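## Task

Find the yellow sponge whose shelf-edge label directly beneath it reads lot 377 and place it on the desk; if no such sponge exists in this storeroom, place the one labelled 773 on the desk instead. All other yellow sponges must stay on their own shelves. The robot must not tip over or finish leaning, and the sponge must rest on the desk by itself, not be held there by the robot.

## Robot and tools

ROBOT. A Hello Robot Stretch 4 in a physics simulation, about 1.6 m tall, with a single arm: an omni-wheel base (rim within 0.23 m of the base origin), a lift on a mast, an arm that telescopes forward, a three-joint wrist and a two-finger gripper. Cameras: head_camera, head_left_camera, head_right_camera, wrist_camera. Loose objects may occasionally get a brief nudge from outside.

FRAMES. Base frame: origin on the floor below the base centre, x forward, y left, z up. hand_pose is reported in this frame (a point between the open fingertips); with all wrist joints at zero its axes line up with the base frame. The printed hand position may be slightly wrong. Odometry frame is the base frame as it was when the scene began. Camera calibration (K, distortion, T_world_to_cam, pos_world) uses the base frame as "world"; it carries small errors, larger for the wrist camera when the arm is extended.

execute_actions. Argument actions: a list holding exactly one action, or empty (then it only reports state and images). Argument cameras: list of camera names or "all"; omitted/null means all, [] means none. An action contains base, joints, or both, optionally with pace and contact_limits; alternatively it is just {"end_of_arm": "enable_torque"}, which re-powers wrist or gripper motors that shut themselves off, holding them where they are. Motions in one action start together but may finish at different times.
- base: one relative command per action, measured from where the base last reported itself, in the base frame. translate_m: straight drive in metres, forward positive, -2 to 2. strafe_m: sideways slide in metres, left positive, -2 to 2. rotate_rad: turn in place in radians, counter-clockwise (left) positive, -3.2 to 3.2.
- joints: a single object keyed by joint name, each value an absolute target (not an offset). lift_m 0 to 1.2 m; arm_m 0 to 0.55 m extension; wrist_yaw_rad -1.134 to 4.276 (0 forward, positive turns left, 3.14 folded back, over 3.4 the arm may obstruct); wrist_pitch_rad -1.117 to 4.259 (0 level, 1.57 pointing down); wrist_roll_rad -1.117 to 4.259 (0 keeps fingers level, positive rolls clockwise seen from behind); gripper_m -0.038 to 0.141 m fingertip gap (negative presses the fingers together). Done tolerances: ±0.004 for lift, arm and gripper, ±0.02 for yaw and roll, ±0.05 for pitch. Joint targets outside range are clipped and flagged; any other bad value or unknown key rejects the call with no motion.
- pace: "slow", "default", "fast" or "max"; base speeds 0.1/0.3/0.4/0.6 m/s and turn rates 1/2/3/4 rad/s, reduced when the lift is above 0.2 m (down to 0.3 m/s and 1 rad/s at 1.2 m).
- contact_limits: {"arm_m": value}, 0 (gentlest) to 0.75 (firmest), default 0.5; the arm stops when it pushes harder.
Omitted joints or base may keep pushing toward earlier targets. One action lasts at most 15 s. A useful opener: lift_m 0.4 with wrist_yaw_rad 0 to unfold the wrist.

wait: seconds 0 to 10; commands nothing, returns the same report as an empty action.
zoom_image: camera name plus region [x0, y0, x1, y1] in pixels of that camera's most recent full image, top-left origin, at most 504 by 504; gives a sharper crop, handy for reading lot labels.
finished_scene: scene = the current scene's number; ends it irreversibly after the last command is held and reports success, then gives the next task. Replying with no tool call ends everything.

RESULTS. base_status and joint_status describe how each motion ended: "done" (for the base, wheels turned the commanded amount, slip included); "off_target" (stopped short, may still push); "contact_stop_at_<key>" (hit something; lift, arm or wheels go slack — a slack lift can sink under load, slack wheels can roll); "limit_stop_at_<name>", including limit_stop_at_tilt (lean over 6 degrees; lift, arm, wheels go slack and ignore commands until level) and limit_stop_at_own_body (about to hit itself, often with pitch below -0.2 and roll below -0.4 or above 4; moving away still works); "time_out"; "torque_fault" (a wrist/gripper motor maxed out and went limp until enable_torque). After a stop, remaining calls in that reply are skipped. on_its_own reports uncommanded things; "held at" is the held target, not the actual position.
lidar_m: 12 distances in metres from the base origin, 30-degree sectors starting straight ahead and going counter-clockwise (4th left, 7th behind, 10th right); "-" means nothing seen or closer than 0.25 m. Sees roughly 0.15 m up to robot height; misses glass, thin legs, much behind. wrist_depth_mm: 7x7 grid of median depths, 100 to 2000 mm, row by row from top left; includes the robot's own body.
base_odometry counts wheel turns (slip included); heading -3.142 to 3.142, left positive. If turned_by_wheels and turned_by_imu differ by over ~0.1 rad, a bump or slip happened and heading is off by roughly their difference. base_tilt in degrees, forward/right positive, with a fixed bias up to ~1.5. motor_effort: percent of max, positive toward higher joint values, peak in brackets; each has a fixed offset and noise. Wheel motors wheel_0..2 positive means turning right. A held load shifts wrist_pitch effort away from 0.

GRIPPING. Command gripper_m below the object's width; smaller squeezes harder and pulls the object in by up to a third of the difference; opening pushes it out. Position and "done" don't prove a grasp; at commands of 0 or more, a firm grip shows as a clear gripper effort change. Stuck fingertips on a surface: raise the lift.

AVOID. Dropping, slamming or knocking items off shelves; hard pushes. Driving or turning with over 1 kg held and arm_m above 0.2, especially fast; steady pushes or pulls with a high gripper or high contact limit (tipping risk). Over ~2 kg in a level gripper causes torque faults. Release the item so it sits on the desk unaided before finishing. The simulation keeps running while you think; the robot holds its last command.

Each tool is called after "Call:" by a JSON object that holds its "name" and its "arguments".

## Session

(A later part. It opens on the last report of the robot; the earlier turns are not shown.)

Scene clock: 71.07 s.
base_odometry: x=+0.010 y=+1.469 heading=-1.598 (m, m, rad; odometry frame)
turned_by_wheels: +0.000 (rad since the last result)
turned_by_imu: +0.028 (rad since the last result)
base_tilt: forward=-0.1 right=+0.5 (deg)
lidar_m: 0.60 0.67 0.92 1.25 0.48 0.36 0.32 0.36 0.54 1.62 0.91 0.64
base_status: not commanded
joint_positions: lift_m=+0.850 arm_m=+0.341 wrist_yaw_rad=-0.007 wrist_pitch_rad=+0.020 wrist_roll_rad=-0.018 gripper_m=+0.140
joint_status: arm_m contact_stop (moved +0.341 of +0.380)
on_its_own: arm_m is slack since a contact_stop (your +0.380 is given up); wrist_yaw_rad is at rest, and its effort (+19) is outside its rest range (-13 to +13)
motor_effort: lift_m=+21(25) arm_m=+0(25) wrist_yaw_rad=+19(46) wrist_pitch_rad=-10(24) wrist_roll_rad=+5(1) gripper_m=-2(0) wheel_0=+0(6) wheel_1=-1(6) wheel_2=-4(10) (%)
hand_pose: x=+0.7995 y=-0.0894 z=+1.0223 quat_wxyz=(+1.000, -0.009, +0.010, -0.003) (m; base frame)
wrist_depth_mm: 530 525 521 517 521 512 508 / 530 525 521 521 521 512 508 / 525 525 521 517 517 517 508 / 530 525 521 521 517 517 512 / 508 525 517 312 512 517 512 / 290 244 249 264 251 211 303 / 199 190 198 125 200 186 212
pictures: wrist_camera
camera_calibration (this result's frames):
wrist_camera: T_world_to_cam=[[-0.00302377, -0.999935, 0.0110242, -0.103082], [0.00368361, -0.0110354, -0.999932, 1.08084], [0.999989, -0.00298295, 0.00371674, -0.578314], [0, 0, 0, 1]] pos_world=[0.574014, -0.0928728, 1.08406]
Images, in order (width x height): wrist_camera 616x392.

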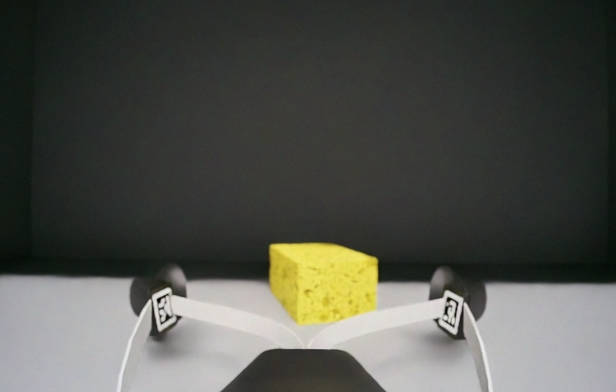

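Call:
{"name": "execute_actions", "arguments": {"actions": [{"joints":{"arm_m":0.32,"lift_m":0.91,"wrist_pitch_rad":0.3}}], "cameras": []}}

Call:
{"name": "execute_actions", "arguments": {"actions": [{"joints":{"arm_m":0.41}}], "cameras": ["wrist_camera"]}}

Scene clock: 73.90 s.
base_odometry: x=+0.010 y=+1.469 heading=-1.597 (m, m, rad; odometry frame)
turned_by_wheels: +0.001 (rad since the last result)
turned_by_imu: +0.001 (rad since the last result)
base_tilt: forward=-0.1 right=+0.4 (deg)
lidar_m: 0.60 0.65 0.95 1.29 0.46 0.37 0.34 0.36 0.51 1.68 0.87 0.64
base_status: not commanded
joint_positions: lift_m=+0.910 arm_m=+0.321 wrist_yaw_rad=+0.002 wrist_pitch_rad=+0.295 wrist_roll_rad=-0.018 gripper_m=+0.140
joint_status: all done
motor_effort: lift_m=+24(23) arm_m=-8(13) wrist_yaw_rad=-6(23) wrist_pitch_rad=+14(94) wrist_roll_rad=+1(2) gripper_m=+0(1) wheel_0=+0(0) wheel_1=-1(1) wheel_2=+7(7) (%)
hand_pose: x=+0.7685 y=-0.0868 z=+1.0039 quat_wxyz=(+0.989, -0.009, +0.147, +0.002) (m; base frame)
wrist_depth_mm: 496 492 488 484 480 469 469 / 512 512 512 504 496 492 488 / 530 525 530 521 517 508 508 / 496 500 508 359 512 517 517 / 320 324 325 291 306 327 325 / 236 214 216 239 217 217 239 / 190 183 189 126 190 182 193
pictures: none
No camera images: the call's "cameras" was empty. Leave "cameras" out to get every camera's image.

Scene clock: 75.13 s.
base_odometry: x=+0.010 y=+1.469 heading=-1.598 (m, m, rad; odometry frame)
turned_by_wheels: +0.000 (rad since the last result)
turned_by_imu: +0.000 (rad since the last result)
base_tilt: forward=-0.1 right=+0.4 (deg)
lidar_m: 0.59 0.63 0.92 1.27 0.50 0.35 0.34 0.35 0.54 1.65 0.88 0.64
base_status: not commanded
joint_positions: lift_m=+0.910 arm_m=+0.408 wrist_yaw_rad=-0.003 wrist_pitch_rad=+0.297 wrist_roll_rad=-0.018 gripper_m=+0.140
joint_status: all done
motor_effort: lift_m=+23(24) arm_m=+9(9) wrist_yaw_rad=+9(9) wrist_pitch_rad=+10(15) wrist_roll_rad=+2(3) gripper_m=-2(1) wheel_0=+0(0) wheel_1=-1(1) wheel_2=+2(7) (%)
hand_pose: x=+0.8550 y=-0.0883 z=+1.0035 quat_wxyz=(+0.989, -0.009, +0.148, +0.000) (m; base frame)
wrist_depth_mm: 413 410 407 404 399 399 397 / 427 424 421 421 415 413 410 / 445 445 439 436 433 430 424 / 459 452 449 452 445 442 439 / 319 322 324 234 287 329 327 / 235 211 227 208 214 211 239 / 190 186 189 123 189 189 192
pictures: wrist_camera
camera_calibration (this result's frames):
wrist_camera: T_world_to_cam=[[0.00360288, -0.999948, 0.0095792, -0.105805], [-0.269815, -0.0101961, -0.962858, 1.25861], [0.962906, 0.000884451, -0.269837, -0.327185], [0, 0, 0, 1]] pos_world=[0.655021, -0.0926769, 1.12459]
Images, in order (width x height): wrist_camera 616x392.

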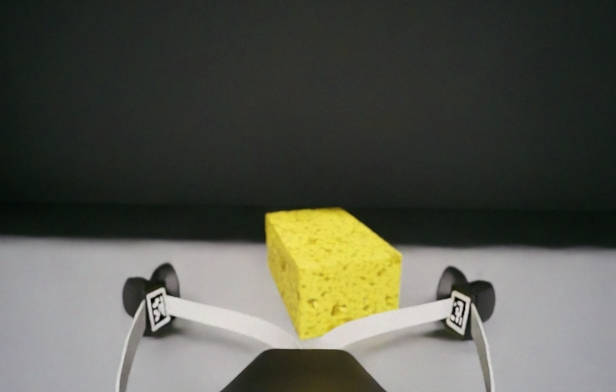

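Fingertips rub the shelf; raise slightly.

Call:
{"name": "execute_actions", "arguments": {"actions": [{"joints":{"arm_m":0.45,"lift_m":0.925}}], "cameras": []}}

Call:
{"name": "execute_actions", "arguments": {"actions": [{"joints":{"gripper_m":0.02}}], "cameras": []}}

Call:
{"name": "execute_actions", "arguments": {"actions": [{"joints":{"lift_m":0.97}}], "cameras": []}}

Call:
{"name": "execute_actions", "arguments": {"actions": [{"joints":{"arm_m":0.0,"wrist_pitch_rad":0}}], "cameras": ["wrist_camera"]}}

Scene clock: 78.57 s.
base_odometry: x=+0.010 y=+1.469 heading=-1.598 (m, m, rad; odometry frame)
turned_by_wheels: +0.000 (rad since the last result)
turned_by_imu: +0.000 (rad since the last result)
base_tilt: forward=+0.0 right=+0.4 (deg)
lidar_m: 0.60 0.66 0.91 1.25 0.48 0.35 0.33 0.36 0.53 1.59 0.86 0.63
base_status: not commanded
joint_positions: lift_m=+0.925 arm_m=+0.449 wrist_yaw_rad=+0.000 wrist_pitch_rad=+0.302 wrist_roll_rad=-0.018 gripper_m=+0.140
joint_status: all done
motor_effort: lift_m=+25(24) arm_m=+6(11) wrist_yaw_rad=+0(10) wrist_pitch_rad=-4(10) wrist_roll_rad=+3(2) gripper_m=+1(1) wheel_0=+0(0) wheel_1=-1(1) wheel_2=+2(2) (%)
hand_pose: x=+0.8952 y=-0.0874 z=+1.0170 quat_wxyz=(+0.989, -0.009, +0.150, +0.001) (m; base frame)
wrist_depth_mm: 375 370 370 366 362 362 359 / 387 389 384 382 377 375 373 / 404 404 399 397 392 389 387 / 424 421 421 413 410 407 402 / 343 347 343 242 347 347 349 / 253 230 233 189 189 211 257 / 204 198 204 125 189 195 211
pictures: none
No camera images: the call's "cameras" was empty. Leave "cameras" out to get every camera's image.

Scene clock: 80.73 s.
base_odometry: x=+0.010 y=+1.469 heading=-1.598 (m, m, rad; odometry frame)
turned_by_wheels: +0.000 (rad since the last result)
turned_by_imu: +0.000 (rad since the last result)
base_tilt: forward=+0.0 right=+0.5 (deg)
lidar_m: 0.59 0.65 0.93 1.27 0.46 0.35 0.34 0.38 0.51 1.64 0.87 0.66
base_status: not commanded
joint_positions: lift_m=+0.925 arm_m=+0.449 wrist_yaw_rad=+0.000 wrist_pitch_rad=+0.302 wrist_roll_rad=-0.018 gripper_m=+0.020
joint_status: all done
motor_effort: lift_m=+25(25) arm_m=+6(6) wrist_yaw_rad=+1(1) wrist_pitch_rad=-5(4) wrist_roll_rad=+5(2) gripper_m=-19(20) wheel_0=+0(0) wheel_1=-1(1) wheel_2=+2(2) (%)
hand_pose: x=+0.8952 y=-0.0874 z=+1.0170 quat_wxyz=(+0.989, -0.009, +0.150, +0.001) (m; base frame)
wrist_depth_mm: 375 373 368 364 362 359 362 / 387 384 384 382 377 375 373 / 407 404 399 394 389 392 387 / 424 421 418 415 413 407 399 / 342 347 347 233 349 349 349 / 253 254 186 171 181 258 257 / 204 187 204 139 189 187 211
pictures: none
No camera images: the call's "cameras" was empty. Leave "cameras" out to get every camera's image.

Scene clock: 81.80 s.
base_odometry: x=+0.010 y=+1.469 heading=-1.598 (m, m, rad; odometry frame)
turned_by_wheels: +0.000 (rad since the last result)
turned_by_imu: +0.000 (rad since the last result)
base_tilt: forward=+0.1 right=+0.3 (deg)
lidar_m: 0.60 0.64 0.95 1.30 0.49 0.33 0.33 0.34 0.55 1.68 0.87 0.62
base_status: not commanded
joint_positions: lift_m=+0.970 arm_m=+0.449 wrist_yaw_rad=+0.000 wrist_pitch_rad=+0.302 wrist_roll_rad=-0.018 gripper_m=+0.020
joint_status: all done
motor_effort: lift_m=+25(31) arm_m=+6(6) wrist_yaw_rad=+0(0) wrist_pitch_rad=-5(4) wrist_roll_rad=+1(3) gripper_m=-20(20) wheel_0=+0(0) wheel_1=-1(1) wheel_2=+2(2) (%)
hand_pose: x=+0.8952 y=-0.0874 z=+1.0619 quat_wxyz=(+0.989, -0.009, +0.150, +0.001) (m; base frame)
wrist_depth_mm: 375 373 370 366 366 359 357 / 389 387 382 379 377 375 368 / 404 402 402 399 392 389 384 / 427 421 418 413 407 407 404 / 436 433 427 234 421 421 415 / 330 332 186 171 181 336 336 / 267 244 265 139 245 245 272
pictures: none
No camera images: the call's "cameras" was empty. Leave "cameras" out to get every camera's image.

Scene clock: 84.20 s.
base_odometry: x=+0.010 y=+1.469 heading=-1.598 (m, m, rad; odometry frame)
turned_by_wheels: +0.000 (rad since the last result)
turned_by_imu: +0.000 (rad since the last result)
base_tilt: forward=+0.0 right=+0.4 (deg)
lidar_m: 0.60 0.65 0.93 1.23 0.50 0.33 0.34 0.37 0.53 1.62 0.87 0.64
base_status: not commanded
joint_positions: lift_m=+0.970 arm_m=+0.001 wrist_yaw_rad=+0.000 wrist_pitch_rad=+0.002 wrist_roll_rad=-0.018 gripper_m=+0.020
joint_status: all done
motor_effort: lift_m=+25(25) arm_m=-6(7) wrist_yaw_rad=+0(1) wrist_pitch_rad=-6(11) wrist_roll_rad=+2(3) gripper_m=-21(19) wheel_0=+0(0) wheel_1=-1(1) wheel_2=+2(2) (%)
hand_pose: x=+0.4605 y=-0.0874 z=+1.1471 quat_wxyz=(+1.000, -0.009, +0.001, +0.000) (m; base frame)
wrist_depth_mm: 449 436 436 436 430 427 436 / 559 647 627 634 634 621 564 / 574 820 854 854 854 831 615 / 580 831 854 842 842 831 609 / 569 831 866 233 842 831 603 / 574 732 186 171 181 759 609 / 488 421 488 139 424 427 500
pictures: wrist_camera
camera_calibration (this result's frames):
wrist_camera: T_world_to_cam=[[0.00346414, -0.999933, 0.0110891, -0.106619], [0.0214604, -0.0110122, -0.999709, 1.19846], [0.999764, 0.00370111, 0.0214208, -0.259441], [0, 0, 0, 1]] pos_world=[0.23403, -0.0924537, 1.20485]
Images, in order (width x height): wrist_camera 616x392.

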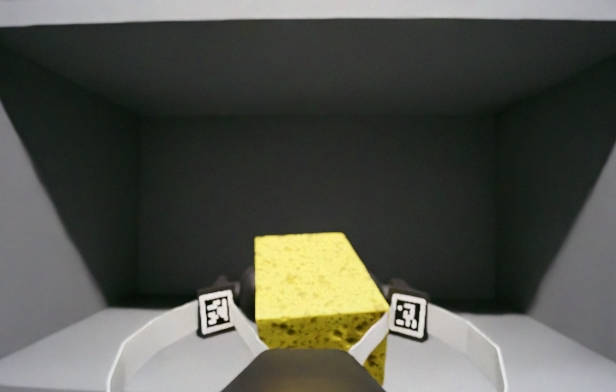

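Call:
{"name": "execute_actions", "arguments": {"actions": [{"base":{"rotate_rad":-0.03},"joints":{"lift_m":0.75}}], "cameras": []}}

Call:
{"name": "execute_actions", "arguments": {"actions": [{"base":{"strafe_m":-1.95},"pace":"fast"}], "cameras": []}}

Call:
{"name": "execute_actions", "arguments": {"actions": [{"base":{"translate_m":1.45},"pace":"fast"}], "cameras": []}}

Call:
{"name": "execute_actions", "arguments": {"actions": [{"base":{"strafe_m":0.9},"pace":"fast"}], "cameras": ["head_camera"]}}

Scene clock: 88.97 s.
base_odometry: x=+0.010 y=+1.469 heading=-1.627 (m, m, rad; odometry frame)
turned_by_wheels: -0.029 (rad since the last result)
turned_by_imu: -0.029 (rad since the last result)
base_tilt: forward=+0.0 right=+0.3 (deg)
lidar_m: 0.61 0.64 0.90 1.40 0.49 0.35 0.32 0.36 0.48 1.46 0.90 0.62
base_status: done
joint_positions: lift_m=+0.750 arm_m=+0.001 wrist_yaw_rad=+0.000 wrist_pitch_rad=+0.002 wrist_roll_rad=-0.018 gripper_m=+0.020
joint_status: all done
motor_effort: lift_m=+14(26) arm_m=-6(6) wrist_yaw_rad=+0(1) wrist_pitch_rad=-5(6) wrist_roll_rad=+3(1) gripper_m=-20(22) wheel_0=+4(5) wheel_1=+3(6) wheel_2=+0(11) (%)
hand_pose: x=+0.4605 y=-0.0875 z=+0.9280 quat_wxyz=(+1.000, -0.009, +0.001, +0.000) (m; base frame)
wrist_depth_mm: 597 820 854 866 866 768 569 / 609 854 866 878 866 820 569 / 603 854 854 854 854 820 569 / 554 778 854 866 854 715 517 / 597 854 854 234 842 768 544 / 603 842 186 171 181 759 564 / 603 741 842 138 831 715 564
pictures: none
No camera images: the call's "cameras" was empty. Leave "cameras" out to get every camera's image.

Scene clock: 95.07 s.
base_odometry: x=-1.937 y=+1.579 heading=-1.627 (m, m, rad; odometry frame)
turned_by_wheels: +0.000 (rad since the last result)
turned_by_imu: -0.005 (rad since the last result)
base_tilt: forward=+0.0 right=+0.5 (deg)
lidar_m: 2.03 0.82 0.91 1.42 0.54 0.36 0.33 0.35 0.52 0.46 0.54 0.74
base_status: done
joint_positions: lift_m=+0.750 arm_m=+0.001 wrist_yaw_rad=+0.000 wrist_pitch_rad=+0.002 wrist_roll_rad=-0.018 gripper_m=+0.020
joint_status: not commanded
motor_effort: lift_m=+15(15) arm_m=-6(6) wrist_yaw_rad=+1(1) wrist_pitch_rad=-5(6) wrist_roll_rad=+3(2) gripper_m=-19(19) wheel_0=+0(13) wheel_1=+2(15) wheel_2=+0(1) (%)
hand_pose: x=+0.4605 y=-0.0874 z=+0.9279 quat_wxyz=(+1.000, -0.009, +0.001, +0.000) (m; base frame)
wrist_depth_mm: 788 - - - 1756 904 634 / 798 - - - 1756 891 634 / 809 - - - 1808 917 627 / 809 - - - 1756 891 627 / 820 - - 234 1576 904 627 / 809 - 185 171 181 842 627 / 798 1983 - 138 1255 788 621
pictures: none
No camera images: the call's "cameras" was empty. Leave "cameras" out to get every camera's image.

Scene clock: 100.07 s.
base_odometry: x=-2.017 y=+0.131 heading=-1.626 (m, m, rad; odometry frame)
turned_by_wheels: +0.000 (rad since the last result)
turned_by_imu: -0.003 (rad since the last result)
base_tilt: forward=+0.0 right=+0.5 (deg)
lidar_m: 1.91 1.37 1.63 1.39 0.61 0.69 1.79 0.73 0.52 0.47 0.52 0.74
base_status: done
joint_positions: lift_m=+0.750 arm_m=+0.001 wrist_yaw_rad=+0.000 wrist_pitch_rad=+0.002 wrist_roll_rad=-0.018 gripper_m=+0.020
joint_status: not commanded
motor_effort: lift_m=+15(15) arm_m=-6(6) wrist_yaw_rad=+1(0) wrist_pitch_rad=-5(5) wrist_roll_rad=+5(4) gripper_m=-18(20) wheel_0=+1(9) wheel_1=+2(8) wheel_2=+2(15) (%)
hand_pose: x=+0.4605 y=-0.0874 z=+0.9279 quat_wxyz=(+1.000, -0.009, +0.001, +0.000) (m; base frame)
wrist_depth_mm: 1618 1708 1661 1708 1708 878 615 / 1708 1661 1661 1708 1708 878 603 / 1618 1661 1618 1661 1661 891 609 / 1661 1661 1708 1618 1618 878 615 / 1576 1661 1661 234 1499 866 603 / 1618 1661 186 171 181 788 591 / 1618 1661 1618 138 1205 750 609
pictures: none
No camera images: the call's "cameras" was empty. Leave "cameras" out to get every camera's image.

Scene clock: 103.57 s.
base_odometry: x=-1.119 y=+0.081 heading=-1.627 (m, m, rad; odometry frame)
turned_by_wheels: +0.000 (rad since the last result)
turned_by_imu: +0.002 (rad since the last result)
base_tilt: forward=-0.1 right=+0.4 (deg)
lidar_m: 1.12 1.17 1.59 1.41 0.50 0.35 0.31 0.35 0.48 1.38 1.46 1.95
base_status: done
joint_positions: lift_m=+0.750 arm_m=+0.001 wrist_yaw_rad=+0.000 wrist_pitch_rad=+0.002 wrist_roll_rad=-0.018 gripper_m=+0.020
joint_status: not commanded
motor_effort: lift_m=+15(15) arm_m=-6(6) wrist_yaw_rad=-1(0) wrist_pitch_rad=-6(6) wrist_roll_rad=+2(1) gripper_m=-21(19) wheel_0=+0(13) wheel_1=+0(12) wheel_2=+0(0) (%)
hand_pose: x=+0.4605 y=-0.0874 z=+0.9279 quat_wxyz=(+1.000, -0.009, +0.001, +0.000) (m; base frame)
wrist_depth_mm: 1618 1661 1661 1708 1661 1708 1708 / 1661 1661 1661 1708 1708 1661 1618 / 1661 1708 1708 1661 1661 1708 1708 / 1618 1661 1618 1661 1661 1618 1708 / 1661 1661 1708 234 1661 1618 1618 / 1025 991 186 171 181 1661 1661 / 1255 1430 1618 138 1661 1618 1618
pictures: head_camera
Images, in order (width x height): head_camera 420x560.

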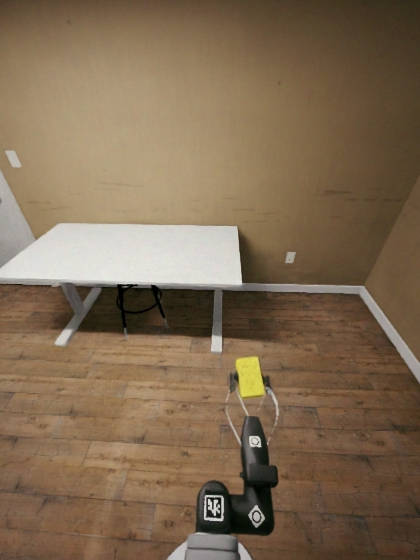

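Call:
{"name": "execute_actions", "arguments": {"actions": [{"base":{"strafe_m":0.3},"joints":{"arm_m":0.4},"pace":"fast"}], "cameras": []}}

Call:
{"name": "execute_actions", "arguments": {"actions": [{"base":{"translate_m":0.45},"joints":{"wrist_pitch_rad":0.3},"pace":"fast"}], "cameras": ["head_camera","wrist_camera"]}}

Scene clock: 107.50 s.
base_odometry: x=-0.819 y=+0.065 heading=-1.627 (m, m, rad; odometry frame)
turned_by_wheels: +0.000 (rad since the last result)
turned_by_imu: +0.001 (rad since the last result)
base_tilt: forward=-0.1 right=+0.5 (deg)
lidar_m: 1.10 1.17 2.65 1.42 0.51 0.35 0.33 0.35 0.53 1.70 1.78 1.15
base_status: done
joint_positions: lift_m=+0.750 arm_m=+0.399 wrist_yaw_rad=+0.000 wrist_pitch_rad=+0.002 wrist_roll_rad=-0.018 gripper_m=+0.020
joint_status: all done
motor_effort: lift_m=+15(15) arm_m=+6(5) wrist_yaw_rad=+0(2) wrist_pitch_rad=-5(6) wrist_roll_rad=+1(1) gripper_m=-20(19) wheel_0=+0(13) wheel_1=+0(12) wheel_2=+0(4) (%)
hand_pose: x=+0.8583 y=-0.0874 z=+0.9280 quat_wxyz=(+1.000, -0.009, +0.001, +0.000) (m; base frame)
wrist_depth_mm: 1308 1281 1281 1281 1281 1336 1308 / 1255 1281 1281 1308 1281 1255 1281 / 1281 1281 1281 1308 1308 1281 1308 / 1281 1281 1281 1255 1255 1255 1281 / 1308 1255 1255 233 1255 1281 1281 / 891 917 185 171 181 1281 1281 / 597 517 603 138 525 530 1281
pictures: none
No camera images: the call's "cameras" was empty. Leave "cameras" out to get every camera's image.

Scene clock: 110.00 s.
base_odometry: x=-0.844 y=-0.385 heading=-1.626 (m, m, rad; odometry frame)
turned_by_wheels: +0.000 (rad since the last result)
turned_by_imu: -0.001 (rad since the last result)
base_tilt: forward=+0.0 right=+0.5 (deg)
lidar_m: 0.62 0.68 0.95 2.54 1.16 0.83 0.76 0.83 1.76 1.68 1.74 0.69
base_status: done
joint_positions: lift_m=+0.750 arm_m=+0.399 wrist_yaw_rad=+0.000 wrist_pitch_rad=+0.302 wrist_roll_rad=-0.018 gripper_m=+0.020
joint_status: all done
motor_effort: lift_m=+15(15) arm_m=+6(6) wrist_yaw_rad=+0(2) wrist_pitch_rad=-4(3) wrist_roll_rad=+2(1) gripper_m=-21(20) wheel_0=+2(8) wheel_1=+3(9) wheel_2=+0(11) (%)
hand_pose: x=+0.8453 y=-0.0874 z=+0.8428 quat_wxyz=(+0.989, -0.009, +0.150, +0.001) (m; base frame)
wrist_depth_mm: 768 759 759 768 759 768 768 / 798 778 788 798 788 798 798 / 820 809 831 820 820 831 820 / 854 854 854 842 842 854 878 / 569 564 574 235 574 580 891 / 418 424 186 171 181 427 424 / 340 309 336 138 312 312 351
pictures: head_camera, wrist_camera
camera_calibration (this result's frames):
wrist_camera: T_world_to_cam=[[0.0067451, -0.999932, 0.0095466, -0.106004], [-0.274576, -0.0110319, -0.961502, 1.10406], [0.961542, 0.00386417, -0.274631, -0.35576], [0, 0, 0, 1]] pos_world=[0.645942, -0.0924423, 0.964867]
Images, in order (width x height): head_camera 420x560, wrist_camera 616x392.

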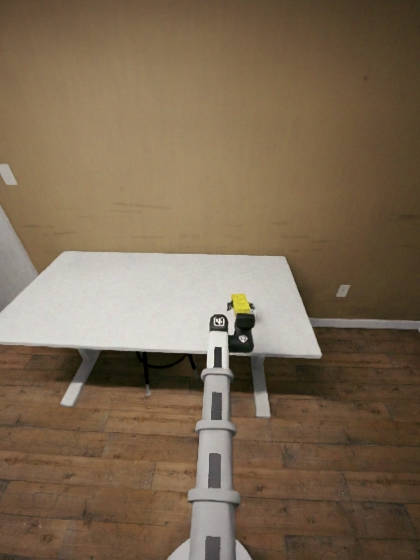

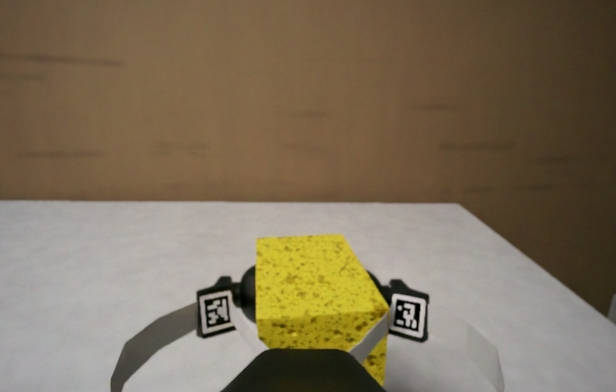

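Call:
{"name": "execute_actions", "arguments": {"actions": [{"joints":{"lift_m":0.66}}], "cameras": []}}

Call:
{"name": "execute_actions", "arguments": {"actions": [{"joints":{"gripper_m":0.14}}], "cameras": []}}

Call:
{"name": "execute_actions", "arguments": {"actions": [{"joints":{"arm_m":0.2,"lift_m":0.7},"pace":"fast"}], "cameras": ["wrist_camera"]}}

Call:
{"name": "finished_scene", "arguments": {"scene": 1}}

Scene clock: 113.07 s.
base_odometry: x=-0.844 y=-0.385 heading=-1.626 (m, m, rad; odometry frame)
turned_by_wheels: +0.000 (rad since the last result)
turned_by_imu: +0.000 (rad since the last result)
base_tilt: forward=+0.0 right=+0.4 (deg)
lidar_m: 0.65 0.70 0.97 2.54 1.15 0.82 0.75 0.83 1.78 1.70 1.73 0.70
base_status: not commanded
joint_positions: lift_m=+0.660 arm_m=+0.399 wrist_yaw_rad=+0.000 wrist_pitch_rad=+0.302 wrist_roll_rad=-0.018 gripper_m=+0.020
joint_status: all done
motor_effort: lift_m=+14(14) arm_m=+6(6) wrist_yaw_rad=+0(0) wrist_pitch_rad=-5(5) wrist_roll_rad=+2(3) gripper_m=-20(20) wheel_0=+3(3) wheel_1=+3(3) wheel_2=+0(0) (%)
hand_pose: x=+0.8453 y=-0.0874 z=+0.7528 quat_wxyz=(+0.989, -0.009, +0.150, +0.001) (m; base frame)
wrist_depth_mm: 759 768 768 768 768 768 759 / 778 788 798 798 788 798 798 / 820 831 831 820 831 820 831 / 544 549 554 564 559 564 854 / 357 364 362 234 364 366 362 / 264 267 186 171 181 271 267 / 214 195 213 138 197 196 221
pictures: none
No camera images: the call's "cameras" was empty. Leave "cameras" out to get every camera's image.

Scene clock: 115.23 s.
base_odometry: x=-0.844 y=-0.385 heading=-1.626 (m, m, rad; odometry frame)
turned_by_wheels: +0.000 (rad since the last result)
turned_by_imu: +0.000 (rad since the last result)
base_tilt: forward=+0.0 right=+0.4 (deg)
lidar_m: 0.66 0.67 1.00 2.54 1.15 0.83 0.77 0.81 1.77 1.68 1.72 0.70
base_status: not commanded
joint_positions: lift_m=+0.660 arm_m=+0.399 wrist_yaw_rad=+0.000 wrist_pitch_rad=+0.302 wrist_roll_rad=-0.018 gripper_m=+0.140
joint_status: all done
motor_effort: lift_m=+14(14) arm_m=+6(6) wrist_yaw_rad=+0(1) wrist_pitch_rad=-4(4) wrist_roll_rad=+4(3) gripper_m=-2(21) wheel_0=+2(3) wheel_1=+3(3) wheel_2=-1(1) (%)
hand_pose: x=+0.8453 y=-0.0874 z=+0.7528 quat_wxyz=(+0.989, -0.009, +0.150, +0.001) (m; base frame)
wrist_depth_mm: 759 768 768 759 759 759 759 / 798 778 809 798 798 788 798 / 831 820 831 831 820 820 831 / 554 549 554 559 554 559 866 / 357 357 362 258 366 364 362 / 264 240 243 190 214 211 268 / 214 208 213 125 205 205 221
pictures: none
No camera images: the call's "cameras" was empty. Leave "cameras" out to get every camera's image.

Scene clock: 116.67 s.
base_odometry: x=-0.844 y=-0.385 heading=-1.626 (m, m, rad; odometry frame)
turned_by_wheels: +0.000 (rad since the last result)
turned_by_imu: +0.000 (rad since the last result)
base_tilt: forward=+0.0 right=+0.5 (deg)
lidar_m: 0.65 0.69 0.99 2.54 1.14 0.85 0.76 0.83 1.77 1.69 1.71 0.70
base_status: not commanded
joint_positions: lift_m=+0.700 arm_m=+0.201 wrist_yaw_rad=+0.000 wrist_pitch_rad=+0.302 wrist_roll_rad=-0.018 gripper_m=+0.140
joint_status: all done
motor_effort: lift_m=+24(29) arm_m=-6(8) wrist_yaw_rad=+1(0) wrist_pitch_rad=-5(5) wrist_roll_rad=+1(4) gripper_m=-1(1) wheel_0=+3(3) wheel_1=+3(3) wheel_2=+0(1) (%)
hand_pose: x=+0.6474 y=-0.0875 z=+0.7919 quat_wxyz=(+0.989, -0.009, +0.151, +0.001) (m; base frame)
wrist_depth_mm: 931 946 946 946 946 931 931 / 976 976 976 976 976 976 976 / 1008 1042 1008 1025 1008 1042 1025 / 699 691 691 691 699 1042 1060 / 452 455 455 394 462 459 496 / 332 303 306 338 307 211 340 / 286 285 287 126 286 287 283
pictures: wrist_camera
camera_calibration (this result's frames):
wrist_camera: T_world_to_cam=[[0.00650878, -0.999933, 0.00954536, -0.104096], [-0.27475, -0.0109664, -0.961453, 1.00092], [0.961494, 0.00363529, -0.274803, -0.179313], [0, 0, 0, 1]] pos_world=[0.448088, -0.0924605, 0.914053]
Images, in order (width x height): wrist_camera 616x392.

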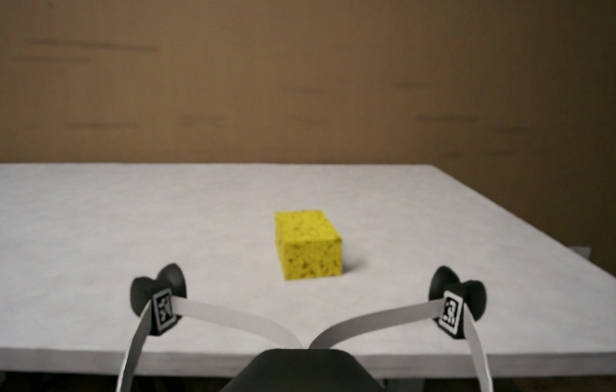

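The scene is finished: the task was done.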